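## Task

Move the box of screws, the box of paper clips and the plastic jar onto the shelf, and place nothing else on it. Each item must stay there without the robot supporting it, and everything must settle and stop moving shortly after you finish. Release the items and pull the grippers away at the end.

## Robot and tools

Robot: two 6-joint arms, left_arm and right_arm, each ending in a two-finger parallel gripper with a wrist camera (cam_left_wrist, cam_right_wrist, each 616x616 pixels).

Scene frame: the origin sits on the table top midway between the arms. +z is up, +x points out across the table, and left_arm is on the +y side. The names left and right refer only to the arms, not to image sides. Arm bases (URDF root links) in this frame: left_arm at (-0.037, +0.356, 0) m, quat_wxyz (+0.995, 0, 0, +0.100); right_arm at (-0.039, -0.276, 0) m, quat_wxyz (+0.999, 0, 0, -0.046).

Gripper geometry: the fingers extend along the gripper's +z axis and close along its y axis. end_effector_position is the point between the finger pads, roughly 1 cm short of the fingertips. A camera mount on the gripper also takes up space near the wrist.

Tool execute_actions. Argument actions is a list holding zero or one entry; optional pictures (true/false) controls whether camera images come back.
- Empty list: no command, only a fresh state report.
- Motion: {"rows": [[...]], "steps": n}, with n from 1 to 15 (default 15). Each step lasts 1/30 s. Up to 15 rows; each row drives one step, and the final row is reused for any remaining steps.
- Wait: {"steps": n} with no rows, n up to 300; it returns once that many steps have elapsed since the previous result.
Each row is a single flat list of 14 numbers covering both arms, even if only one moves: left_arm waist, shoulder, elbow, wrist pitch, wrist yaw, wrist roll, opening, then the same seven for right_arm. The six joint values are absolute target angles in radians (the same quantities printed under Joint positions), not offsets. Opening runs from -1 (closed) to +1 (fully open).
Stated joint ranges, identical on both arms, in that order: waist -2.618 to 3.054, shoulder 0.000 to 3.142, elbow 0.000 to 3.142, wrist pitch -1.571 to 1.571, wrist yaw -1.571 to 1.571, wrist roll -2.094 to 2.094. A call is rejected, and nothing is sent, if any target exceeds an end by more than 0.036 rad while also lying beyond that joint's current angle. Actual ends may differ from the stated ones by up to 0.036 rad; a target past the real end gets clipped there and the result reports "joint sent to its limit" (possibly about a previous action still running). Absence of that message does not prove more travel is available.

Motion limits: each step, the commanded angle is held within a fixed margin of the measured one: waist 0.202 rad, shoulder 0.258, elbow 0.238, wrist pitch 0.573, wrist yaw and roll 0.522. If an arm's targets would move its gripper more than 70 mm from where it is now, all that arm's targets are pulled back toward the measured angles. So distant goals need several calls.
Between calls, including while you are composing a reply or waiting, the arms keep heading for the last row sent. They quit once every arm is nearly still (slow or blocked motion counts) or any step is HELD; after that only a new action moves them or makes them push harder. Fingers already opening or closing finish doing so.

Results: the state line reads left_arm: ... | right_arm: ..., giving each gripper's end_effector_position (m) and end_effector_quat_wxyz in the scene frame; these may be off from reality, especially at long reach. Joint positions and Joint velocities list, per arm, the six joints (rad, rad/s) and then the pad gap (m, m/s; 0.094 m is fully open). grip_measured is the measured finger opening expressed on the command scale; each gripper may read off by about 1 mm, consistently within a scene. "joint command not followed" means a clearance check altered or blocked that arm's joint targets on some steps, while the rest of the row still applied. HELD flags steps where all or part of your row was not sent. MOTOR HOT appears from 75 °C; OVER-TEMPERATURE FAULT reports an arm stop (90 °C pauses that arm for 10 s; 100 °C makes the arm drop whatever it holds and sag).

Gripping: away from the extremes -1 and +1, fingers move to where grip_measured would equal your command. To keep hold, command roughly 0.03 below the grip_measured reading at contact; a smaller gap grips more gently. Pad force tops out near 50 to 62 N (sometimes lower), weaker on parts under about 2 mm thick, with a brief spike on first contact.

Tool zoom_image: camera ("cam_left_wrist" or "cam_right_wrist") and region [x0, y0, x1, y1] in pixels of that camera's latest image, origin at top-left, no larger than 504 by 504. It returns a magnified view and moves nothing.

Tool read_manual: optional section, only "licences"; returns the URDF licence texts, no motion.

Tool finished_scene: scene (1 or 2) ends that scene irreversibly, reports whether the goal holds, and starts the next. Replying without any tool call ends every remaining scene. After resuming from a summary, send an empty actions list first to learn the current scene and goal.

Cautions: never drop items, push objects off the table, or let the arms collide or press on each other. Avoid slamming or hard shoving. Brief external tugs on held parts or pushes on loose items may occur, so grip firmly. Holding loads heats motors, so don't hang onto things longer than needed. Before finishing, open the grippers, withdraw them, and make sure the shelved items have settled on their own.

Each tool is called after "Emit:" as name(argument=value, ...), one argument or row to a line, values as JSON.

## Session

Emit:
execute_actions(
  actions=[],
)

Scene clock: 0.00 s of 5100.00 s.
left_arm: end_effector_position=(+0.2705, +0.4657, +0.1049) grip_measured=+1.000 end_effector_quat_wxyz=(-0.192, +0.712, -0.608, -0.295) | right_arm: end_effector_position=(+0.3774, -0.5438, +0.1692) grip_measured=+1.000 end_effector_quat_wxyz=(+0.281, +0.295, +0.757, +0.512)
Joint positions: left_arm=[-0.212  1.93   1.454 -1.347 -0.681 -1.829  0.094] | right_arm=[-0.829  2.5    2.335 -1.55  -1.242 -0.282  0.094]
Joint velocities: left_arm=[ 0.007 -0.007 -0.012  0.007  0.037 -0.007  0.   ] | right_arm=[-0.017  0.002  0.002 -0.022 -0.007 -0.051  0.   ]
Motor temperatures (°C, as the motors report them): left_arm=[30 28 29 28 31 28] | right_arm=[27 28 29 29 29 28]

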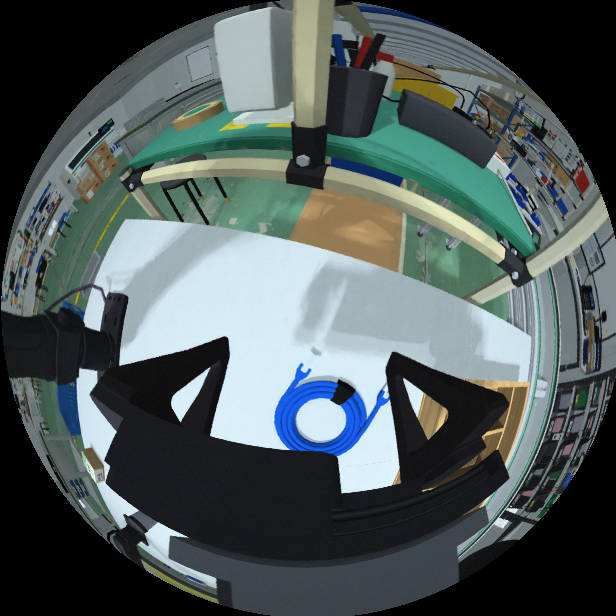

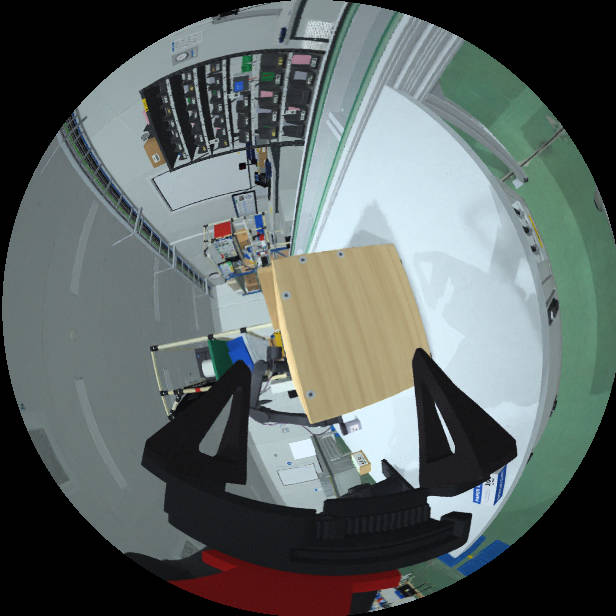

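Emit:
execute_actions(
  actions=[
    {"rows":[[-0.6,1.4,1.3,-1.2,0,0,1,-0.829,2.5,2.335,-1.55,-1.242,-0.282,1]]},
  ],
)

Emit:
execute_actions(
  actions=[
    {"steps":60},
  ],
)

Scene clock: 2.73 s of 5100.00 s.
left_arm: end_effector_position=(+0.2315, +0.2489, +0.1819) grip_measured=+1.000 end_effector_quat_wxyz=(+0.133, -0.109, +0.984, -0.052) | right_arm: end_effector_position=(+0.3771, -0.5439, +0.1683) grip_measured=+1.000 end_effector_quat_wxyz=(+0.279, +0.295, +0.758, +0.510)
Joint positions: left_arm=[-0.61   1.383  1.312 -1.216 -0.042 -0.625  0.094] | right_arm=[-0.829  2.5    2.335 -1.55  -1.237 -0.282  0.094]
Joint velocities: left_arm=[ 0.007  0.139 -0.007 -0.037  0.286  2.821  0.   ] | right_arm=[ 0.002 -0.002 -0.007 -0.022  0.037  0.007  0.   ]
Motor temperatures (°C, as the motors report them): left_arm=[30 29 29 28 31 28] | right_arm=[27 30 29 29 29 28]
Steps of this call (steps 1 to 67: nothing new was sent; steps 68 to 82: all 15 steps of this action). Readings (joint positions):
68: left_arm=[-0.222 1.909 1.433 -1.320 -0.635 -1.775] | right_arm=[-0.829 2.500 2.335 -1.550 -1.242 -0.282]
69: left_arm=[-0.244 1.873 1.397 -1.297 -0.570 -1.712] | right_arm=[-0.829 2.500 2.335 -1.550 -1.241 -0.282]
71: left_arm=[-0.321 1.787 1.347 -1.281 -0.443 -1.591] | right_arm=[-0.829 2.500 2.335 -1.550 -1.239 -0.282]
75: left_arm=[-0.511 1.590 1.315 -1.241 -0.239 -1.321] | right_arm=[-0.829 2.500 2.335 -1.550 -1.238 -0.282]
82: the state above

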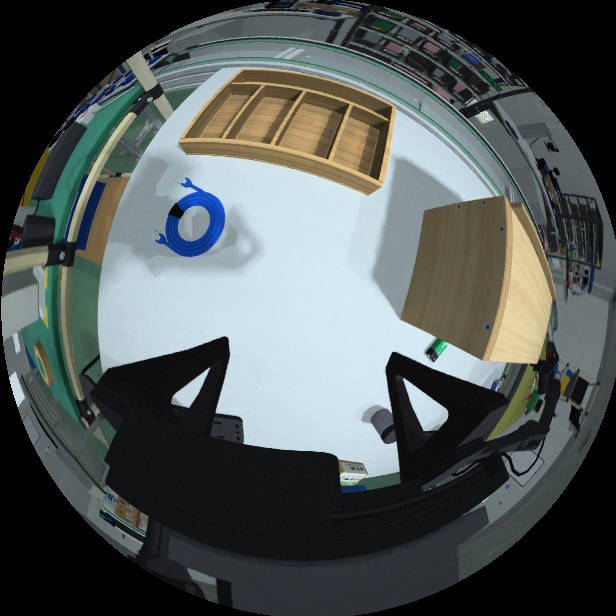

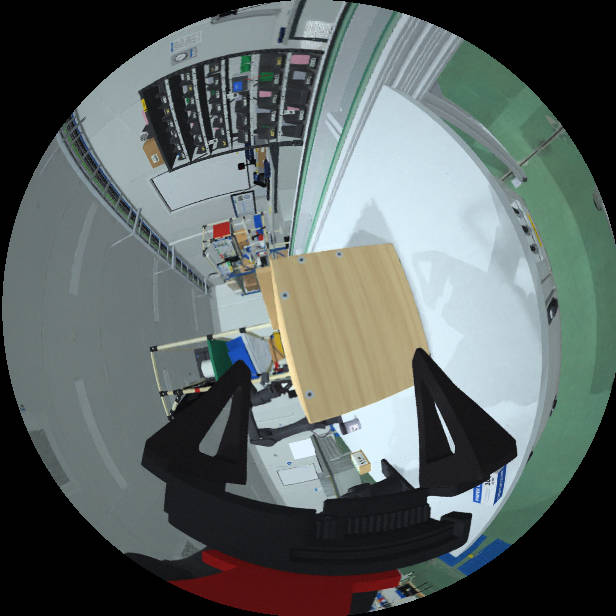

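Scene clock: 4.73 s of 5100.00 s.
left_arm: end_effector_position=(+0.2299, +0.2422, +0.1778) grip_measured=+1.000 end_effector_quat_wxyz=(+0.132, +0.197, +0.971, -0.026) | right_arm: end_effector_position=(+0.3771, -0.5439, +0.1683) grip_measured=+1.000 end_effector_quat_wxyz=(+0.279, +0.295, +0.758, +0.510)
Joint positions: left_arm=[-0.61   1.398  1.312 -1.215 -0.004 -0.01   0.094] | right_arm=[-0.829  2.5    2.335 -1.55  -1.237 -0.282  0.094]
Joint velocities: left_arm=[ 0.002  0.002 -0.002 -0.037  0.051  0.022  0.   ] | right_arm=[-0.022  0.012 -0.007 -0.007 -0.022  0.007  0.   ]
Motor temperatures (°C, as the motors report them): left_arm=[30 29 30 28 31 28] | right_arm=[27 31 30 29 29 28]
Steps of this call (steps 1 to 45: the robot went on to your last target; steps 46 to 60: nothing new was sent). Readings (joint positions):
1: left_arm=[-0.610 1.388 1.312 -1.216 -0.033 -0.526] | right_arm=[-0.829 2.500 2.335 -1.550 -1.237 -0.282]
2: left_arm=[-0.610 1.393 1.312 -1.215 -0.027 -0.426] | right_arm=[-0.829 2.500 2.335 -1.550 -1.237 -0.282]
4: left_arm=[-0.610 1.398 1.312 -1.215 -0.017 -0.275] | right_arm=[-0.829 2.500 2.335 -1.550 -1.237 -0.282]
8: left_arm=[-0.610 1.398 1.312 -1.215 -0.008 -0.118] | right_arm=[-0.829 2.500 2.335 -1.550 -1.237 -0.282]
60: the state above
All arms were judged still, so your last target was given up. Only a new action makes them travel on or press farther. Fingers that are still opening or closing keep moving.

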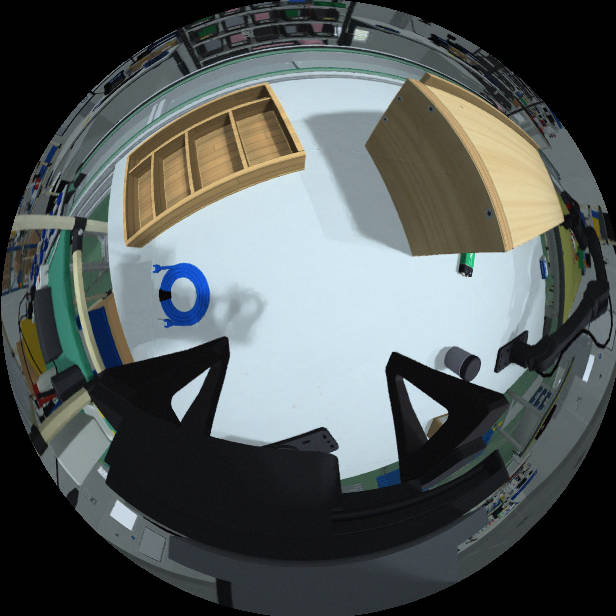

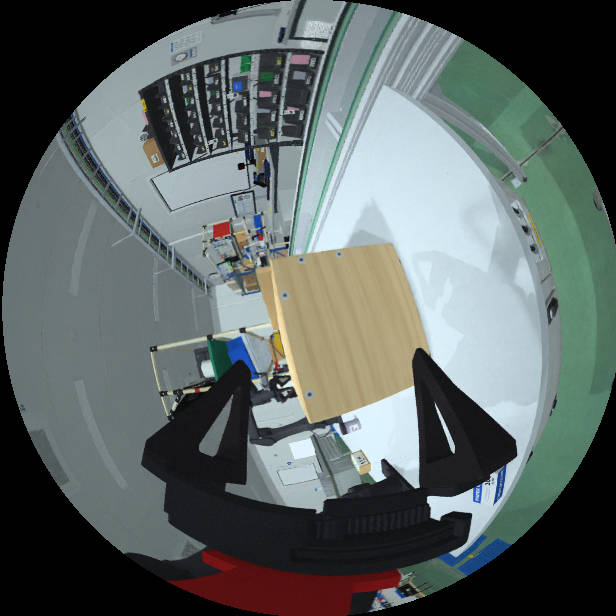

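Emit:
execute_actions(
  actions=[
    {"rows":[[0.1,1.2,1.3,-1.0,0,0,1,-0.829,1.6,1.7,-1.0,-0.6,0,1]]},
  ],
  pictures=false,
)

Emit:
execute_actions(
  actions=[
    {"steps":40},
  ],
  pictures=false,
)

Emit:
execute_actions(
  actions=[
    {"rows":[[0.1,1.2,1.3,-1.0,0,0,1,0.0,0.9,1.2,-0.9,0,0,1]]},
  ],
  pictures=false,
)

Emit:
execute_actions(
  actions=[
    {"steps":45},
  ],
)

Scene clock: 6.83 s of 5100.00 s.
left_arm: end_effector_position=(+0.2597, +0.4525, +0.2442) grip_measured=+1.000 end_effector_quat_wxyz=(+0.306, -0.149, +0.939, +0.051) | right_arm: end_effector_position=(+0.2818, -0.5203, +0.3221) grip_measured=+1.000 end_effector_quat_wxyz=(+0.433, +0.287, +0.847, +0.110)
Joint positions: left_arm=[ 0.105  1.206  1.287 -1.021 -0.009 -0.007  0.094] | right_arm=[-0.828  1.552  1.717 -1.012 -0.64  -0.017  0.094]
Joint velocities: left_arm=[-0.007 -0.007  0.012 -0.066  0.095  0.022  0.   ] | right_arm=[ 0.002 -0.54   0.017  0.315  0.037  0.066  0.   ]
Motor temperatures (°C, as the motors report them): left_arm=[30 29 30 28 31 28] | right_arm=[27 32 30 29 29 28]
Steps of this call (steps 1 to 48: nothing new was sent; steps 49 to 63: all 15 steps of this action). Readings (joint positions):
49: left_arm=[-0.588 1.380 1.302 -1.189 0.009 -0.008] | right_arm=[-0.828 2.457 2.269 -1.455 -1.161 -0.235]
50: left_arm=[-0.540 1.350 1.289 -1.157 0.015 -0.007] | right_arm=[-0.827 2.391 2.168 -1.354 -1.051 -0.188]
52: left_arm=[-0.404 1.280 1.287 -1.108 0.014 -0.007] | right_arm=[-0.828 2.241 1.979 -1.221 -0.877 -0.119]
56: left_arm=[-0.095 1.204 1.287 -1.037 0.007 -0.007] | right_arm=[-0.828 1.921 1.726 -1.122 -0.705 -0.050]
63: the state above

Scene clock: 8.17 s of 5100.00 s.
left_arm: end_effector_position=(+0.2601, +0.4516, +0.2443) grip_measured=+1.000 end_effector_quat_wxyz=(+0.307, -0.149, +0.939, +0.048) | right_arm: end_effector_position=(+0.2870, -0.5355, +0.3001) grip_measured=+1.000 end_effector_quat_wxyz=(+0.411, +0.309, +0.851, +0.109)
Joint positions: left_arm=[ 0.105  1.206  1.287 -1.02  -0.004 -0.007  0.094] | right_arm=[-0.828  1.609  1.717 -0.998 -0.605 -0.005  0.094]
Joint velocities: left_arm=[-0.002 -0.017 -0.022 -0.037 -0.081  0.007  0.   ] | right_arm=[-0.012  0.022 -0.012 -0.007 -0.007 -0.037  0.   ]
Motor temperatures (°C, as the motors report them): left_arm=[30 29 30 28 31 28] | right_arm=[27 32 30 29 29 28]
Steps of this call (steps 1 to 30: the robot went on to your last target; steps 31 to 40: nothing new was sent). Readings (joint positions):
1: left_arm=[0.105 1.206 1.287 -1.020 -0.008 -0.007] | right_arm=[-0.828 1.541 1.717 -1.004 -0.639 -0.016]
2: left_arm=[0.105 1.206 1.287 -1.020 -0.007 -0.007] | right_arm=[-0.828 1.541 1.717 -0.999 -0.636 -0.014]
4: left_arm=[0.105 1.206 1.287 -1.020 -0.006 -0.007] | right_arm=[-0.828 1.560 1.717 -0.998 -0.628 -0.011]
8: left_arm=[0.105 1.206 1.287 -1.020 -0.005 -0.007] | right_arm=[-0.828 1.603 1.717 -0.998 -0.612 -0.007]
40: the state above
All arms were judged still, so your last target was given up. Only a new action makes them travel on or press farther. Fingers that are still opening or closing keep moving.

Scene clock: 8.67 s of 5100.00 s.
left_arm: end_effector_position=(+0.2601, +0.4516, +0.2443) grip_measured=+1.000 end_effector_quat_wxyz=(+0.307, -0.149, +0.939, +0.048) | right_arm: end_effector_position=(+0.2344, -0.2935, +0.3207) grip_measured=+1.000 end_effector_quat_wxyz=(+0.477, +0.032, +0.879, -0.001)
Joint positions: left_arm=[ 0.105  1.206  1.287 -1.02  -0.004 -0.007  0.094] | right_arm=[-0.008  0.88   1.201 -0.899 -0.052 -0.001  0.094]
Joint velocities: left_arm=[ 0.002 -0.002 -0.017  0.007  0.037 -0.007  0.   ] | right_arm=[-0.027  0.208  0.012 -0.007  0.242  0.066  0.   ]
Motor temperatures (°C, as the motors report them): left_arm=[30 29 30 28 31 28] | right_arm=[27 32 30 29 29 28]
Steps of this call (steps 1 to 15: all 15 steps of this action). Readings (joint positions):
1: left_arm=[0.105 1.206 1.287 -1.020 -0.004 -0.007] | right_arm=[-0.800 1.570 1.664 -0.947 -0.511 -0.003]
2: left_arm=[0.105 1.206 1.287 -1.020 -0.004 -0.007] | right_arm=[-0.749 1.506 1.575 -0.911 -0.396 -0.001]
4: left_arm=[0.105 1.206 1.287 -1.020 -0.004 -0.007] | right_arm=[-0.601 1.347 1.396 -0.900 -0.251 -0.001]
8: left_arm=[0.105 1.206 1.287 -1.020 -0.004 -0.007] | right_arm=[-0.277 1.032 1.203 -0.936 -0.122 -0.001]
15: the state above

Scene clock: 10.17 s of 5100.00 s.
left_arm: end_effector_position=(+0.2601, +0.4516, +0.2443) grip_measured=+1.000 end_effector_quat_wxyz=(+0.307, -0.149, +0.939, +0.048) | right_arm: end_effector_position=(+0.2374, -0.3007, +0.3161) grip_measured=+1.000 end_effector_quat_wxyz=(+0.468, +0.041, +0.882, -0.018)
Joint positions: left_arm=[ 0.105  1.206  1.287 -1.02  -0.004 -0.007  0.094] | right_arm=[-0.008  0.898  1.201 -0.899 -0.014 -0.001  0.094]
Joint velocities: left_arm=[ 0.002  0.002  0.002 -0.007 -0.037 -0.022  0.   ] | right_arm=[ 0.007 -0.002 -0.002  0.022  0.081  0.007  0.   ]
Motor temperatures (°C, as the motors report them): left_arm=[30 29 30 29 31 28] | right_arm=[27 31 30 30 29 28]
Steps of this call (steps 1 to 30: the robot went on to your last target; steps 31 to 45: nothing new was sent). Readings (joint positions):
1: left_arm=[0.105 1.206 1.287 -1.020 -0.004 -0.007] | right_arm=[-0.008 0.887 1.201 -0.899 -0.044 -0.001]
2: left_arm=[0.105 1.206 1.287 -1.020 -0.004 -0.007] | right_arm=[-0.008 0.892 1.201 -0.899 -0.038 -0.001]
4: left_arm=[0.105 1.206 1.287 -1.020 -0.004 -0.007] | right_arm=[-0.008 0.897 1.201 -0.899 -0.029 -0.001]
8: left_arm=[0.105 1.206 1.287 -1.020 -0.004 -0.007] | right_arm=[-0.008 0.898 1.201 -0.899 -0.019 -0.001]
45: the state above
All arms were judged still, so your last target was given up. Only a new action makes them travel on or press farther. Fingers that are still opening or closing keep moving.

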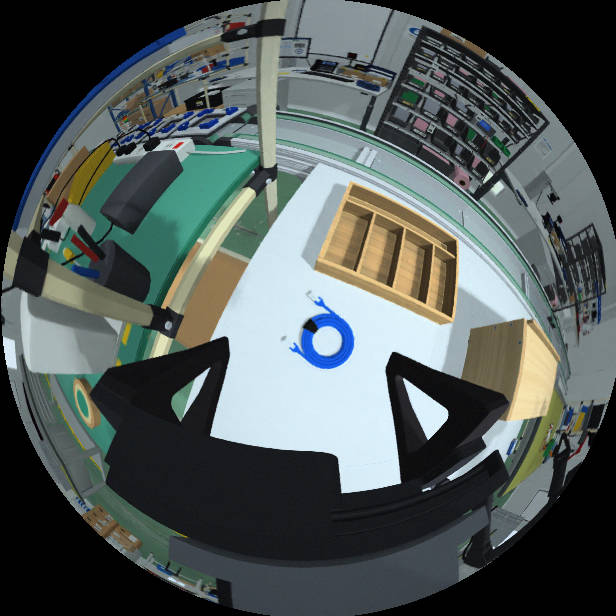

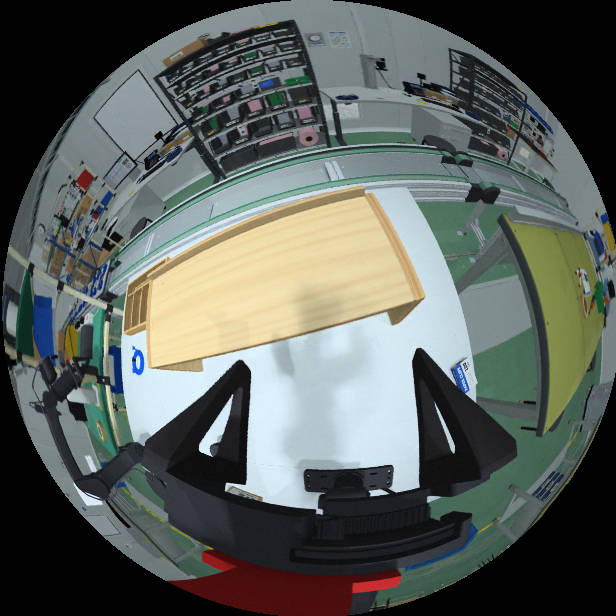

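Emit:
execute_actions(
  actions=[
    {"rows":[[0.1,1.2,1.3,-1.0,0,0,1,-1.0,1.2,1.3,-1.5,0,0,1]]},
  ],
  pictures=false,
)

Emit:
execute_actions(
  actions=[
    {"steps":30},
  ],
)

Emit:
execute_actions(
  actions=[
    {"rows":[[0.5,1.2,1.3,-1.0,0,0,1,0.9,1.2,1.3,-1.5,0,0,1]]},
  ],
  pictures=false,
)

Emit:
execute_actions(
  actions=[
    {"steps":60},
  ],
)

Scene clock: 11.73 s of 5100.00 s.
left_arm: end_effector_position=(+0.2601, +0.4516, +0.2443) grip_measured=+1.000 end_effector_quat_wxyz=(+0.307, -0.149, +0.939, +0.048) | right_arm: end_effector_position=(+0.0645, -0.4666, +0.1994) grip_measured=+1.000 end_effector_quat_wxyz=(+0.080, +0.509, +0.856, -0.052)
Joint positions: left_arm=[ 0.105  1.206  1.287 -1.02  -0.004 -0.007  0.094] | right_arm=[-0.981  1.22   1.289 -1.45   0.007 -0.002  0.094]
Joint velocities: left_arm=[-0.002 -0.007 -0.002 -0.037  0.081 -0.007  0.   ] | right_arm=[-0.672 -0.076 -0.007 -0.3    0.051 -0.022  0.   ]
Motor temperatures (°C, as the motors report them): left_arm=[30 29 30 29 31 28] | right_arm=[27 31 30 30 29 28]
Steps of this call (steps 1 to 32: nothing new was sent; steps 33 to 47: all 15 steps of this action). Readings (joint positions):
33: left_arm=[0.105 1.206 1.287 -1.020 -0.004 -0.007] | right_arm=[-0.037 0.924 1.225 -0.959 -0.027 -0.002]
34: left_arm=[0.105 1.206 1.287 -1.020 -0.004 -0.007] | right_arm=[-0.092 0.970 1.259 -1.036 -0.027 -0.002]
36: left_arm=[0.105 1.206 1.287 -1.020 -0.004 -0.007] | right_arm=[-0.215 1.082 1.289 -1.151 -0.025 -0.002]
40: left_arm=[0.105 1.206 1.287 -1.020 -0.004 -0.007] | right_arm=[-0.507 1.241 1.289 -1.336 -0.017 -0.002]
47: the state above

Scene clock: 12.73 s of 5100.00 s.
left_arm: end_effector_position=(+0.2601, +0.4516, +0.2443) grip_measured=+1.000 end_effector_quat_wxyz=(+0.307, -0.149, +0.939, +0.048) | right_arm: end_effector_position=(+0.0564, -0.4590, +0.1982) grip_measured=+1.000 end_effector_quat_wxyz=(+0.063, +0.516, +0.853, -0.043)
Joint positions: left_arm=[ 0.105  1.206  1.287 -1.02  -0.004 -0.007  0.094] | right_arm=[-0.997  1.217  1.289 -1.491  0.008 -0.002  0.094]
Joint velocities: left_arm=[ 0.012  0.017  0.007  0.007 -0.081 -0.037  0.   ] | right_arm=[-0.022  0.002 -0.012 -0.051 -0.081 -0.007  0.   ]
Motor temperatures (°C, as the motors report them): left_arm=[30 29 31 29 31 28] | right_arm=[27 31 30 30 29 28]
Steps of this call (steps 1 to 30: the robot went on to your last target). Readings (joint positions):
1: left_arm=[0.105 1.206 1.287 -1.020 -0.004 -0.007] | right_arm=[-0.994 1.218 1.289 -1.459 0.008 -0.002]
2: left_arm=[0.105 1.206 1.287 -1.020 -0.004 -0.007] | right_arm=[-0.997 1.217 1.289 -1.467 0.008 -0.002]
4: left_arm=[0.105 1.206 1.287 -1.020 -0.004 -0.007] | right_arm=[-0.997 1.217 1.289 -1.477 0.008 -0.002]
8: left_arm=[0.105 1.206 1.287 -1.020 -0.004 -0.007] | right_arm=[-0.997 1.217 1.289 -1.487 0.008 -0.002]
30: the state above
All arms were judged still, so your last target was given up. Only a new action makes them travel on or press farther. Fingers that are still opening or closing keep moving.

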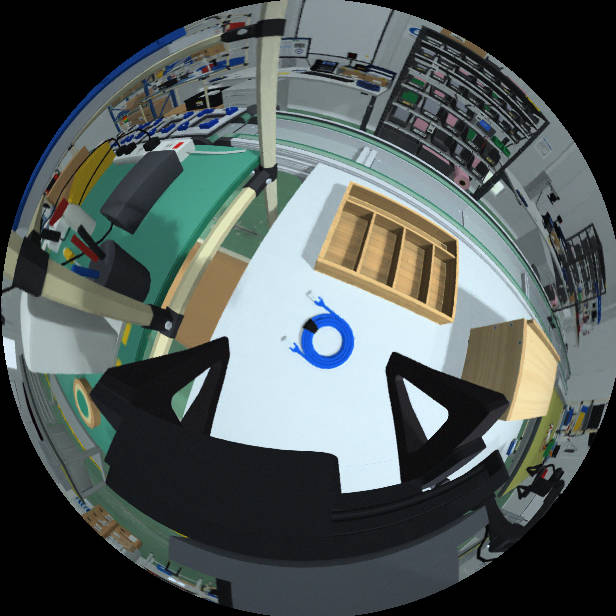

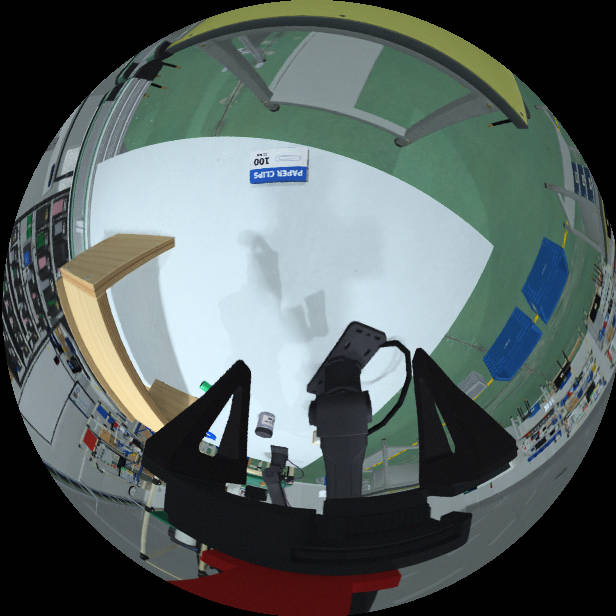

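Scene clock: 13.23 s of 5100.00 s.
left_arm: end_effector_position=(+0.2008, +0.5608, +0.2456) grip_measured=+1.000 end_effector_quat_wxyz=(+0.295, -0.330, +0.890, +0.111) | right_arm: end_effector_position=(+0.1676, -0.2745, +0.1983) grip_measured=+1.000 end_effector_quat_wxyz=(+0.076, -0.002, +0.997, -0.001)
Joint positions: left_arm=[ 0.505  1.206  1.287 -1.011 -0.005 -0.004  0.094] | right_arm=[ 0.099  1.217  1.289 -1.49   0.003  0.001  0.094]
Joint velocities: left_arm=[-0.027  0.002 -0.012  0.007 -0.022 -0.007  0.   ] | right_arm=[ 2.151 -0.017 -0.002  0.007 -0.095 -0.051  0.   ]
Motor temperatures (°C, as the motors report them): left_arm=[30 29 31 29 31 28] | right_arm=[27 31 30 30 29 28]
Steps of this call (steps 1 to 15: all 15 steps of this action). Readings (joint positions):
1: left_arm=[0.134 1.206 1.287 -1.020 0.012 -0.005] | right_arm=[-0.963 1.217 1.289 -1.492 0.023 0.001]
2: left_arm=[0.195 1.206 1.287 -1.019 0.018 -0.004] | right_arm=[-0.894 1.217 1.289 -1.491 0.024 0.001]
4: left_arm=[0.344 1.206 1.287 -1.014 0.014 -0.004] | right_arm=[-0.741 1.217 1.289 -1.490 0.018 0.001]
8: left_arm=[0.504 1.206 1.287 -1.011 -0.010 -0.004] | right_arm=[-0.436 1.217 1.289 -1.490 0.009 0.001]
15: the state above

Scene clock: 15.23 s of 5100.00 s.
left_arm: end_effector_position=(+0.2009, +0.5607, +0.2456) grip_measured=+1.000 end_effector_quat_wxyz=(+0.295, -0.330, +0.890, +0.110) | right_arm: end_effector_position=(+0.1024, -0.1260, +0.1982) grip_measured=+1.000 end_effector_quat_wxyz=(+0.067, -0.389, +0.918, +0.035)
Joint positions: left_arm=[ 0.505  1.206  1.287 -1.011 -0.005 -0.004  0.094] | right_arm=[ 0.895  1.217  1.289 -1.492 -0.011  0.001  0.094]
Joint velocities: left_arm=[-0.002  0.002 -0.007  0.051  0.051 -0.022  0.   ] | right_arm=[-0.007 -0.012  0.002 -0.007 -0.037  0.007  0.   ]
Motor temperatures (°C, as the motors report them): left_arm=[30 29 31 30 31 28] | right_arm=[27 31 30 30 29 28]
Steps of this call (steps 1 to 30: the robot went on to your last target; steps 31 to 60: nothing new was sent). Readings (joint positions):
1: left_arm=[0.505 1.206 1.287 -1.011 -0.005 -0.004] | right_arm=[0.176 1.217 1.289 -1.490 0.002 0.001]
2: left_arm=[0.505 1.206 1.287 -1.011 -0.005 -0.004] | right_arm=[0.252 1.217 1.289 -1.490 0.002 0.001]
4: left_arm=[0.505 1.206 1.287 -1.011 -0.005 -0.004] | right_arm=[0.404 1.217 1.289 -1.490 0.001 0.001]
8: left_arm=[0.505 1.206 1.287 -1.011 -0.005 -0.004] | right_arm=[0.710 1.217 1.289 -1.490 0.000 0.001]
60: the state above
All arms were judged still, so your last target was given up. Only a new action makes them travel on or press farther. Fingers that are still opening or closing keep moving.

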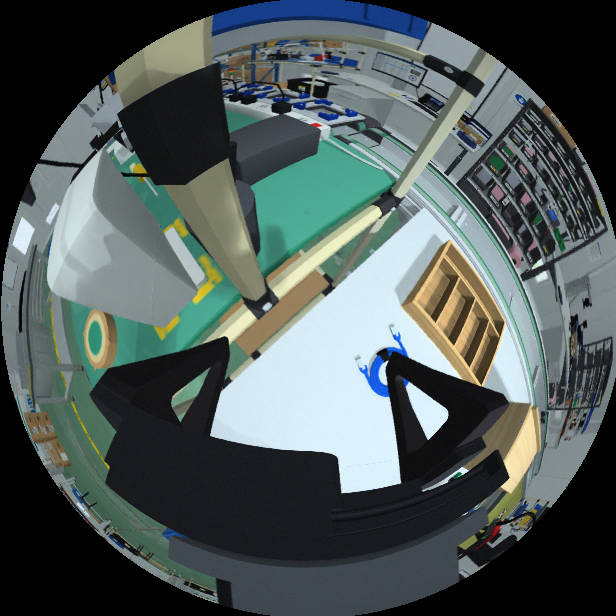

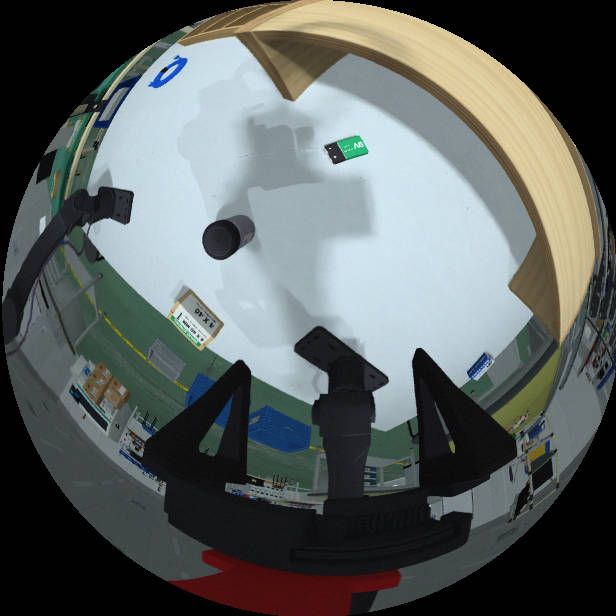

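Emit:
execute_actions(
  actions=[
    {"rows":[[0.5,1.2,1.3,-1.0,0,0,1,1.36,1.733,1.57,-1.41,0,0,1]]},
  ],
  pictures=false,
)

Emit:
execute_actions(
  actions=[
    {"steps":30},
  ],
)

Scene clock: 18.80 s of 5100.00 s.
left_arm: end_effector_position=(+0.2010, +0.5607, +0.2456) grip_measured=+1.000 end_effector_quat_wxyz=(+0.295, -0.330, +0.890, +0.110) | right_arm: end_effector_position=(+0.0501, +0.0238, +0.1355) grip_measured=+1.000 end_effector_quat_wxyz=(-0.019, -0.595, +0.804, -0.010)
Joint positions: left_arm=[ 0.505  1.206  1.287 -1.011 -0.004 -0.004  0.094] | right_arm=[ 1.37   1.767  1.551 -1.398 -0.006  0.003  0.094]
Joint velocities: left_arm=[-0.017 -0.007  0.002 -0.051 -0.037 -0.037  0.   ] | right_arm=[-0.037 -0.276  0.007 -0.125 -0.081  0.022  0.   ]
Motor temperatures (°C, as the motors report them): left_arm=[30 29 31 30 31 28] | right_arm=[27 30 31 30 29 28]
Steps of this call (steps 1 to 90: nothing new was sent; then 0.07 s passed at rest; steps 91 to 105: all 15 steps of this action). Readings (joint positions):
91: left_arm=[0.505 1.206 1.287 -1.011 -0.004 -0.004] | right_arm=[0.921 1.246 1.321 -1.514 0.002 0.003]
92: left_arm=[0.505 1.206 1.287 -1.011 -0.004 -0.004] | right_arm=[0.971 1.297 1.381 -1.528 0.004 0.003]
94: left_arm=[0.505 1.206 1.287 -1.011 -0.004 -0.004] | right_arm=[1.075 1.420 1.484 -1.492 0.007 0.003]
98: left_arm=[0.505 1.206 1.287 -1.011 -0.004 -0.004] | right_arm=[1.279 1.662 1.551 -1.414 0.009 0.003]
105: the state above

Scene clock: 19.80 s of 5100.00 s.
left_arm: end_effector_position=(+0.2010, +0.5607, +0.2456) grip_measured=+1.000 end_effector_quat_wxyz=(+0.295, -0.330, +0.890, +0.110) | right_arm: end_effector_position=(+0.0499, +0.0219, +0.1427) grip_measured=+1.000 end_effector_quat_wxyz=(-0.011, -0.594, +0.804, -0.005)
Joint positions: left_arm=[ 0.505  1.206  1.287 -1.011 -0.004 -0.004  0.094] | right_arm=[ 1.369  1.742  1.551 -1.403 -0.006  0.003  0.094]
Joint velocities: left_arm=[ 0.007 -0.002  0.002 -0.066  0.037  0.037  0.   ] | right_arm=[ 0.002 -0.007 -0.007  0.037  0.051 -0.066  0.   ]
Motor temperatures (°C, as the motors report them): left_arm=[30 29 31 30 31 28] | right_arm=[27 30 31 30 29 28]
Steps of this call (steps 1 to 30: the robot went on to your last target). Readings (joint positions):
1: left_arm=[0.505 1.206 1.287 -1.011 -0.004 -0.004] | right_arm=[1.369 1.758 1.551 -1.399 -0.006 0.003]
2: left_arm=[0.505 1.206 1.287 -1.011 -0.004 -0.004] | right_arm=[1.369 1.751 1.551 -1.400 -0.006 0.003]
4: left_arm=[0.505 1.206 1.287 -1.011 -0.004 -0.004] | right_arm=[1.369 1.743 1.551 -1.402 -0.006 0.003]
8: left_arm=[0.505 1.206 1.287 -1.011 -0.004 -0.004] | right_arm=[1.369 1.742 1.551 -1.403 -0.006 0.003]
30: the state above
All arms were judged still, so your last target was given up. Only a new action makes them travel on or press farther. Fingers that are still opening or closing keep moving.

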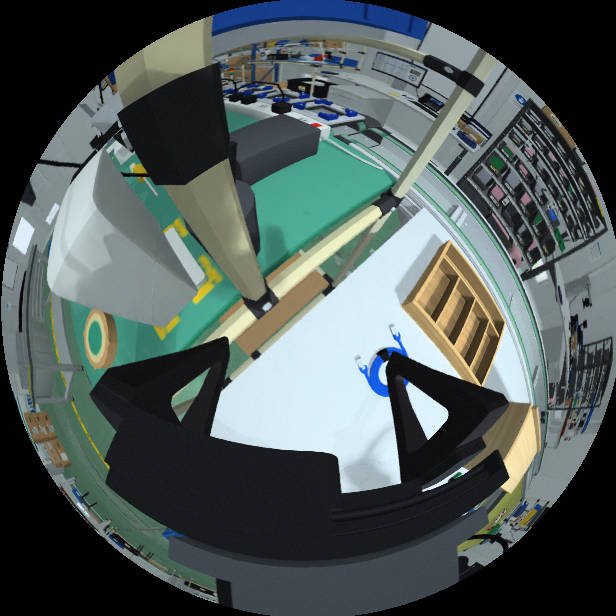

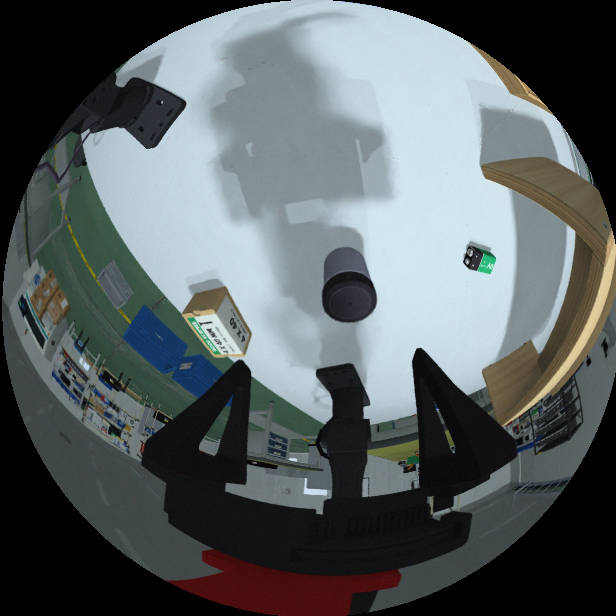

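Emit:
execute_actions(
  actions=[
    {"rows":[[0.5,1.2,1.3,-1.0,0,0,1,1.32,1.816,1.472,-1.227,0,0,1]]},
  ],
  pictures=false,
)

Emit:
execute_actions(
  actions=[
    {"steps":15},
  ],
)

Scene clock: 21.37 s of 5100.00 s.
left_arm: end_effector_position=(+0.2010, +0.5607, +0.2456) grip_measured=+1.000 end_effector_quat_wxyz=(+0.295, -0.330, +0.890, +0.110) | right_arm: end_effector_position=(+0.0703, +0.0377, +0.0987) grip_measured=+1.000 end_effector_quat_wxyz=(-0.011, -0.576, +0.817, -0.003)
Joint positions: left_arm=[ 0.505  1.206  1.287 -1.011 -0.004 -0.004  0.094] | right_arm=[ 1.323  1.827  1.481 -1.245 -0.007  0.003  0.094]
Joint velocities: left_arm=[-0.002  0.002  0.002 -0.051  0.022  0.022  0.   ] | right_arm=[-0.002 -0.007 -0.017  0.037  0.007 -0.037  0.   ]
Motor temperatures (°C, as the motors report them): left_arm=[30 29 31 30 31 28] | right_arm=[27 31 31 30 29 28]
Steps of this call (steps 1 to 32: nothing new was sent; steps 33 to 47: all 15 steps of this action). Readings (joint positions):
33: left_arm=[0.505 1.206 1.287 -1.011 -0.004 -0.004] | right_arm=[1.364 1.746 1.542 -1.384 -0.007 0.003]
34: left_arm=[0.505 1.206 1.287 -1.011 -0.004 -0.004] | right_arm=[1.356 1.752 1.530 -1.356 -0.007 0.003]
36: left_arm=[0.505 1.206 1.287 -1.011 -0.004 -0.004] | right_arm=[1.336 1.783 1.509 -1.311 -0.007 0.003]
40: left_arm=[0.505 1.206 1.287 -1.011 -0.004 -0.004] | right_arm=[1.323 1.827 1.482 -1.266 -0.007 0.003]
47: the state above

Scene clock: 21.87 s of 5100.00 s.
left_arm: end_effector_position=(+0.2010, +0.5607, +0.2456) grip_measured=+1.000 end_effector_quat_wxyz=(+0.295, -0.330, +0.890, +0.110) | right_arm: end_effector_position=(+0.0706, +0.0387, +0.0987) grip_measured=+1.000 end_effector_quat_wxyz=(-0.009, -0.576, +0.817, -0.002)
Joint positions: left_arm=[ 0.505  1.206  1.287 -1.011 -0.004 -0.004  0.094] | right_arm=[ 1.323  1.827  1.481 -1.241 -0.007  0.003  0.094]
Joint velocities: left_arm=[-0.017  0.007 -0.012 -0.022  0.066  0.022  0.   ] | right_arm=[ 0.002 -0.022 -0.007 -0.007  0.037 -0.051  0.   ]
Motor temperatures (°C, as the motors report them): left_arm=[30 29 31 30 31 28] | right_arm=[27 31 31 30 29 28]
Steps of this call (steps 1 to 15: the robot went on to your last target). Readings (joint positions):
1: left_arm=[0.505 1.206 1.287 -1.011 -0.004 -0.004] | right_arm=[1.323 1.827 1.481 -1.244 -0.007 0.003]
2: left_arm=[0.505 1.206 1.287 -1.011 -0.004 -0.004] | right_arm=[1.323 1.827 1.481 -1.244 -0.007 0.003]
4: left_arm=[0.505 1.206 1.287 -1.011 -0.004 -0.004] | right_arm=[1.323 1.827 1.481 -1.242 -0.007 0.003]
8: left_arm=[0.505 1.206 1.287 -1.011 -0.004 -0.004] | right_arm=[1.323 1.827 1.481 -1.242 -0.007 0.003]
15: the state above
All arms were judged still, so your last target was given up. Only a new action makes them travel on or press farther. Fingers that are still opening or closing keep moving.

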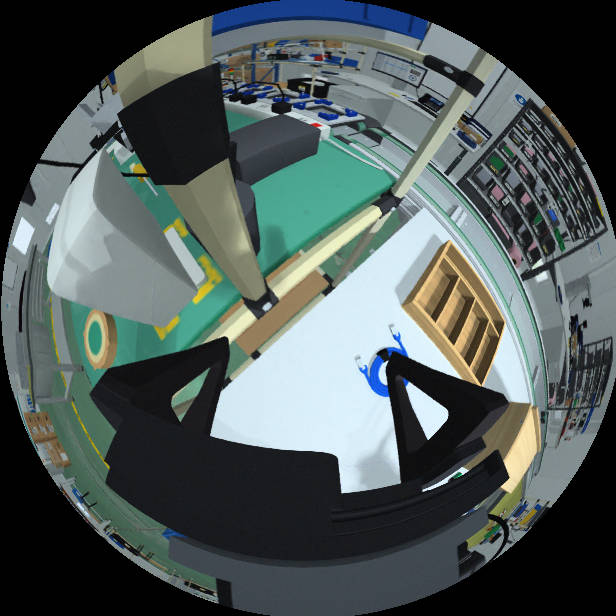

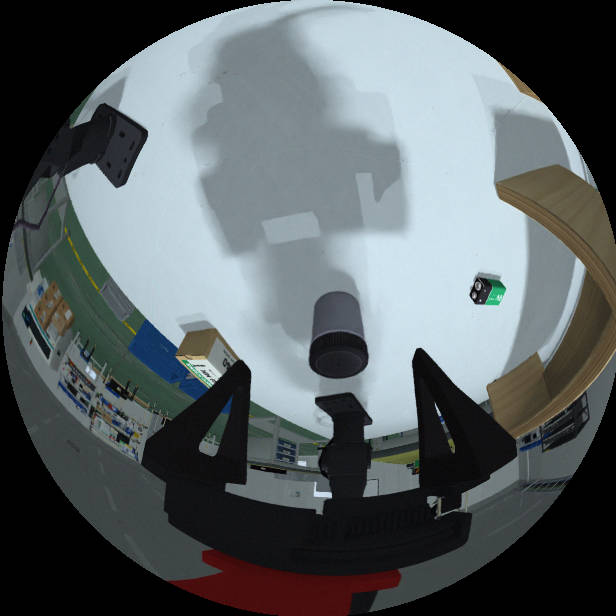

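Emit:
execute_actions(
  actions=[
    {"rows":[[0.5,1.2,1.3,-1.0,0,0,1,1.31,1.84,1.39,-1.12,0,0,1],[0.5,1.2,1.3,-1.0,0,0,1,1.31,1.84,1.39,-1.12,0,0,1],[0.5,1.2,1.3,-1.0,0,0,1,1.31,1.84,1.39,-1.12,0,0,1],[0.5,1.2,1.3,-1.0,0,0,1,1.31,1.84,1.39,-1.12,0,0,1],[0.5,1.2,1.3,-1.0,0,0,1,1.31,1.855,1.305,-1.016,0,0,1]]},
  ],
  pictures=false,
)

Emit:
execute_actions(
  actions=[
    {"steps":12},
  ],
)

Scene clock: 23.90 s of 5100.00 s.
left_arm: end_effector_position=(+0.2010, +0.5607, +0.2456) grip_measured=+1.000 end_effector_quat_wxyz=(+0.295, -0.330, +0.890, +0.110) | right_arm: end_effector_position=(+0.0697, +0.0362, +0.0472) grip_measured=+1.000 end_effector_quat_wxyz=(-0.010, -0.576, +0.817, -0.003)
Joint positions: left_arm=[ 0.505  1.206  1.287 -1.011 -0.004 -0.004  0.094] | right_arm=[ 1.323  1.861  1.314 -1.045 -0.007  0.003  0.094]
Joint velocities: left_arm=[-0.007  0.002  0.002  0.022  0.007  0.007  0.   ] | right_arm=[ 0.007 -0.002  0.002  0.139  0.007  0.022  0.   ]
Motor temperatures (°C, as the motors report them): left_arm=[30 29 31 30 31 28] | right_arm=[27 31 31 30 29 28]
Steps of this call (steps 1 to 46: nothing new was sent; steps 47 to 61: all 15 steps of this action). Readings (joint positions):
47: left_arm=[0.505 1.206 1.287 -1.011 -0.004 -0.004] | right_arm=[1.323 1.826 1.468 -1.223 -0.007 0.003]
48: left_arm=[0.505 1.206 1.287 -1.011 -0.004 -0.004] | right_arm=[1.323 1.825 1.451 -1.200 -0.007 0.003]
50: left_arm=[0.505 1.206 1.287 -1.011 -0.004 -0.004] | right_arm=[1.323 1.831 1.421 -1.175 -0.007 0.003]
54: left_arm=[0.505 1.206 1.287 -1.011 -0.004 -0.004] | right_arm=[1.323 1.847 1.333 -1.091 -0.007 0.003]
61: the state above

Scene clock: 24.30 s of 5100.00 s.
left_arm: end_effector_position=(+0.2010, +0.5607, +0.2456) grip_measured=+1.000 end_effector_quat_wxyz=(+0.295, -0.330, +0.890, +0.110) | right_arm: end_effector_position=(+0.0709, +0.0396, +0.0471) grip_measured=+1.000 end_effector_quat_wxyz=(-0.005, -0.576, +0.818, +0.001)
Joint positions: left_arm=[ 0.505  1.206  1.287 -1.011 -0.004 -0.004  0.094] | right_arm=[ 1.323  1.861  1.314 -1.031 -0.007  0.003  0.094]
Joint velocities: left_arm=[-0.002  0.007 -0.007 -0.022 -0.007 -0.022  0.   ] | right_arm=[-0.007  0.002  0.002 -0.037  0.081 -0.007  0.   ]
Motor temperatures (°C, as the motors report them): left_arm=[30 29 31 31 31 28] | right_arm=[27 31 31 30 29 28]
Steps of this call (steps 1 to 12: the robot went on to your last target). Readings (joint positions):
1: left_arm=[0.505 1.206 1.287 -1.011 -0.004 -0.004] | right_arm=[1.323 1.861 1.314 -1.042 -0.007 0.003]
2: left_arm=[0.505 1.206 1.287 -1.011 -0.004 -0.004] | right_arm=[1.323 1.861 1.314 -1.039 -0.007 0.003]
4: left_arm=[0.505 1.206 1.287 -1.011 -0.004 -0.004] | right_arm=[1.323 1.861 1.314 -1.035 -0.007 0.003]
8: left_arm=[0.505 1.206 1.287 -1.011 -0.004 -0.004] | right_arm=[1.323 1.861 1.314 -1.032 -0.007 0.003]
12: the state above

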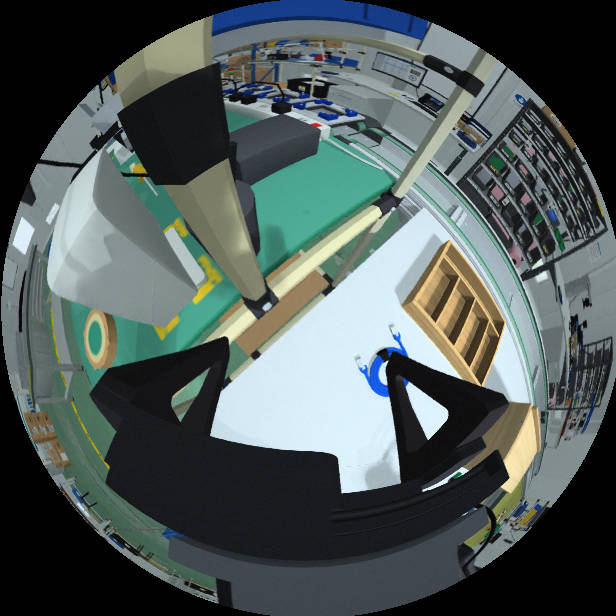

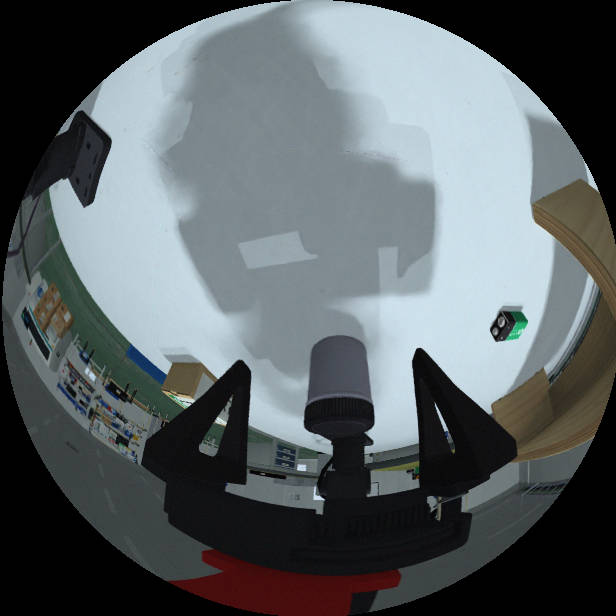

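Emit:
execute_actions(
  actions=[
    {"rows":[[0.5,1.2,1.3,-1.0,0,0,1,1.31,1.855,1.305,-1.016,0,0,-0.3]]},
  ],
  pictures=false,
)

Scene clock: 25.30 s of 5100.00 s.
left_arm: end_effector_position=(+0.2010, +0.5607, +0.2456) grip_measured=+1.000 end_effector_quat_wxyz=(+0.295, -0.330, +0.890, +0.110) | right_arm: end_effector_position=(+0.0710, +0.0397, +0.0471) grip_measured=-0.298 end_effector_quat_wxyz=(-0.004, -0.576, +0.818, +0.001)
Joint positions: left_arm=[ 0.505  1.206  1.287 -1.011 -0.004 -0.004  0.094] | right_arm=[ 1.323  1.861  1.314 -1.03  -0.007  0.003  0.033]
Joint velocities: left_arm=[ 0.002 -0.002 -0.012 -0.037 -0.007 -0.007  0.   ] | right_arm=[-0.002  0.007 -0.002 -0.066  0.081  0.037 -0.001]
Motor temperatures (°C, as the motors report them): left_arm=[30 29 31 31 31 28] | right_arm=[27 31 31 30 29 28]
Steps of this call (steps 1 to 15: the robot went on to your last target; steps 16 to 30: all 15 steps of this action). Readings (joint positions):
16: left_arm=[0.505 1.206 1.287 -1.011 -0.004 -0.004] | right_arm=[1.323 1.861 1.314 -1.030 -0.007 0.003]
17: left_arm=[0.505 1.206 1.287 -1.011 -0.004 -0.004] | right_arm=[1.323 1.861 1.314 -1.030 -0.007 0.003]
19: left_arm=[0.505 1.206 1.287 -1.011 -0.004 -0.004] | right_arm=[1.323 1.861 1.314 -1.030 -0.007 0.003]
23: left_arm=[0.505 1.206 1.287 -1.011 -0.004 -0.004] | right_arm=[1.323 1.861 1.314 -1.030 -0.007 0.003]
30: the state above

Emit:
execute_actions(
  actions=[
    {"rows":[[0.5,1.2,1.3,-1.0,0,0,1,1.31,1.855,1.305,-1.016,0,0,-0.45]],"steps":10},
  ],
)

Scene clock: 26.53 s of 5100.00 s.
left_arm: end_effector_position=(+0.2010, +0.5607, +0.2456) grip_measured=+1.000 end_effector_quat_wxyz=(+0.295, -0.330, +0.890, +0.110) | right_arm: end_effector_position=(+0.0710, +0.0397, +0.0471) grip_measured=-0.448 end_effector_quat_wxyz=(-0.004, -0.576, +0.818, +0.001)
Joint positions: left_arm=[ 0.505  1.206  1.287 -1.011 -0.004 -0.004  0.094] | right_arm=[ 1.323  1.861  1.314 -1.03  -0.007  0.003  0.026]
Joint velocities: left_arm=[-0.007 -0.002 -0.002  0.037  0.037  0.007  0.   ] | right_arm=[-0.002 -0.012  0.027  0.037  0.007  0.051  0.   ]
Motor temperatures (°C, as the motors report them): left_arm=[30 29 31 31 31 28] | right_arm=[27 31 31 30 29 28]
Steps of this call (steps 1 to 15: the robot went on to your last target; steps 16 to 27: nothing new was sent; steps 28 to 37: all 10 steps of this action). Readings (joint positions):
28: left_arm=[0.505 1.206 1.287 -1.011 -0.004 -0.004] | right_arm=[1.323 1.861 1.314 -1.030 -0.007 0.003]
29: left_arm=[0.505 1.206 1.287 -1.011 -0.004 -0.004] | right_arm=[1.323 1.861 1.314 -1.030 -0.007 0.003]
31: left_arm=[0.505 1.206 1.287 -1.011 -0.004 -0.004] | right_arm=[1.323 1.861 1.314 -1.030 -0.007 0.003]
35: left_arm=[0.505 1.206 1.287 -1.011 -0.004 -0.004] | right_arm=[1.323 1.861 1.314 -1.030 -0.007 0.003]
37: the state above

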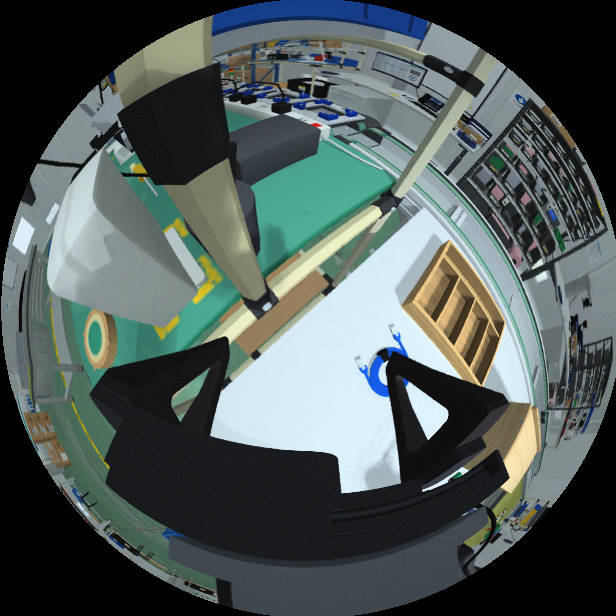

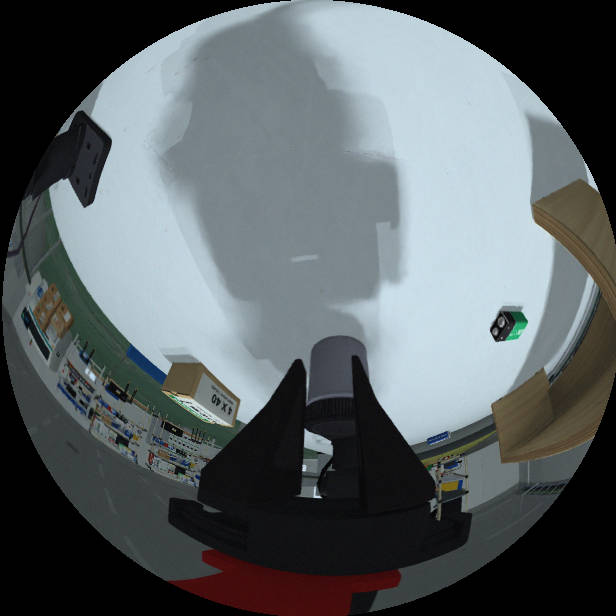

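Emit:
execute_actions(
  actions=[
    {"rows":[[0.5,1.2,1.3,-1.0,0,0,1,1.31,1.855,1.305,-1.016,0,0,1],[0.5,1.2,1.3,-1.0,0,0,1,1.31,1.855,1.305,-1.016,0,0,1],[0.5,1.2,1.3,-1.0,0,0,1,1.31,1.855,1.305,-1.016,0,0,1],[0.5,1.2,1.3,-1.0,0,0,1,1.31,1.855,1.305,-1.016,0,0,1],[0.5,1.2,1.3,-1.0,0,0,1,1.31,1.855,1.305,-1.016,0,0,1],[0.5,1.2,1.3,-1.0,0,0,1,1.30,1.745,1.169,-0.99,0,0,1]]},
  ],
  pictures=false,
)

Emit:
execute_actions(
  actions=[
    {"rows":[[0.5,1.2,1.3,-1.0,0,0,1,1.30,1.745,1.169,-0.99,0,0,-0.3]]},
  ],
)

Scene clock: 28.10 s of 5100.00 s.
left_arm: end_effector_position=(+0.2010, +0.5607, +0.2456) grip_measured=+1.000 end_effector_quat_wxyz=(+0.295, -0.330, +0.890, +0.110) | right_arm: end_effector_position=(+0.0657, +0.0105, +0.0475) grip_measured=+1.000 end_effector_quat_wxyz=(-0.005, -0.569, +0.822, +0.000)
Joint positions: left_arm=[ 0.505  1.206  1.287 -1.011 -0.004 -0.004  0.094] | right_arm=[ 1.308  1.757  1.185 -1.007 -0.007  0.003  0.094]
Joint velocities: left_arm=[ 0.012  0.007  0.007 -0.095  0.095 -0.022  0.   ] | right_arm=[-0.027 -0.007 -0.007  0.037  0.066 -0.022  0.   ]
Motor temperatures (°C, as the motors report them): left_arm=[30 29 32 31 31 28] | right_arm=[27 31 31 30 29 28]
Steps of this call (steps 1 to 15: the robot went on to your last target; steps 16 to 32: nothing new was sent; steps 33 to 47: all 15 steps of this action). Readings (joint positions):
33: left_arm=[0.505 1.206 1.287 -1.011 -0.004 -0.004] | right_arm=[1.323 1.861 1.314 -1.030 -0.007 0.003]
34: left_arm=[0.505 1.206 1.287 -1.011 -0.004 -0.004] | right_arm=[1.323 1.861 1.314 -1.030 -0.007 0.003]
36: left_arm=[0.505 1.206 1.287 -1.011 -0.004 -0.004] | right_arm=[1.323 1.861 1.314 -1.030 -0.007 0.003]
40: left_arm=[0.505 1.206 1.287 -1.011 -0.004 -0.004] | right_arm=[1.316 1.790 1.219 -0.994 -0.007 0.003]
47: the state above

Scene clock: 28.60 s of 5100.00 s.
left_arm: end_effector_position=(+0.2010, +0.5607, +0.2456) grip_measured=+1.000 end_effector_quat_wxyz=(+0.295, -0.330, +0.890, +0.110) | right_arm: end_effector_position=(+0.0660, +0.0113, +0.0475) grip_measured=-0.107 end_effector_quat_wxyz=(-0.004, -0.570, +0.822, +0.001)
Joint positions: left_arm=[ 0.505  1.206  1.287 -1.011 -0.004 -0.004  0.094] | right_arm=[ 1.308  1.757  1.185 -1.004 -0.006  0.003  0.042]
Joint velocities: left_arm=[-0.002 -0.002 -0.007 -0.037  0.095 -0.037  0.   ] | right_arm=[-0.007 -0.002  0.012  0.051  0.081 -0.037 -0.   ]
Motor temperatures (°C, as the motors report them): left_arm=[30 29 32 31 31 28] | right_arm=[27 31 31 30 29 28]
Steps of this call (steps 1 to 15: all 15 steps of this action). Readings (joint positions):
1: left_arm=[0.505 1.206 1.287 -1.011 -0.004 -0.004] | right_arm=[1.308 1.757 1.185 -1.006 -0.007 0.003]
2: left_arm=[0.505 1.206 1.287 -1.011 -0.004 -0.004] | right_arm=[1.308 1.757 1.185 -1.006 -0.007 0.003]
4: left_arm=[0.505 1.206 1.287 -1.011 -0.004 -0.004] | right_arm=[1.308 1.757 1.185 -1.005 -0.008 0.003]
8: left_arm=[0.505 1.206 1.287 -1.011 -0.004 -0.004] | right_arm=[1.308 1.757 1.185 -1.004 -0.006 0.003]
15: the state above

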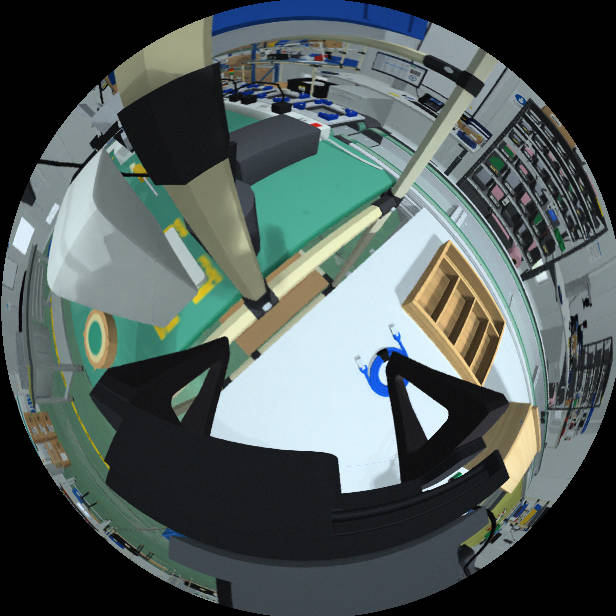

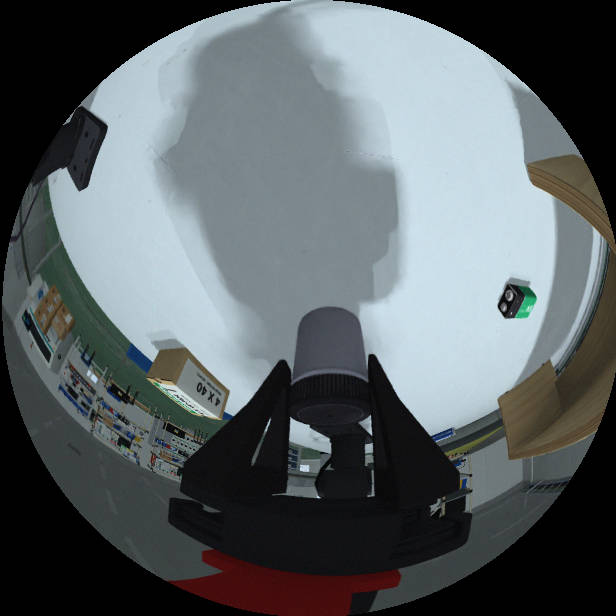

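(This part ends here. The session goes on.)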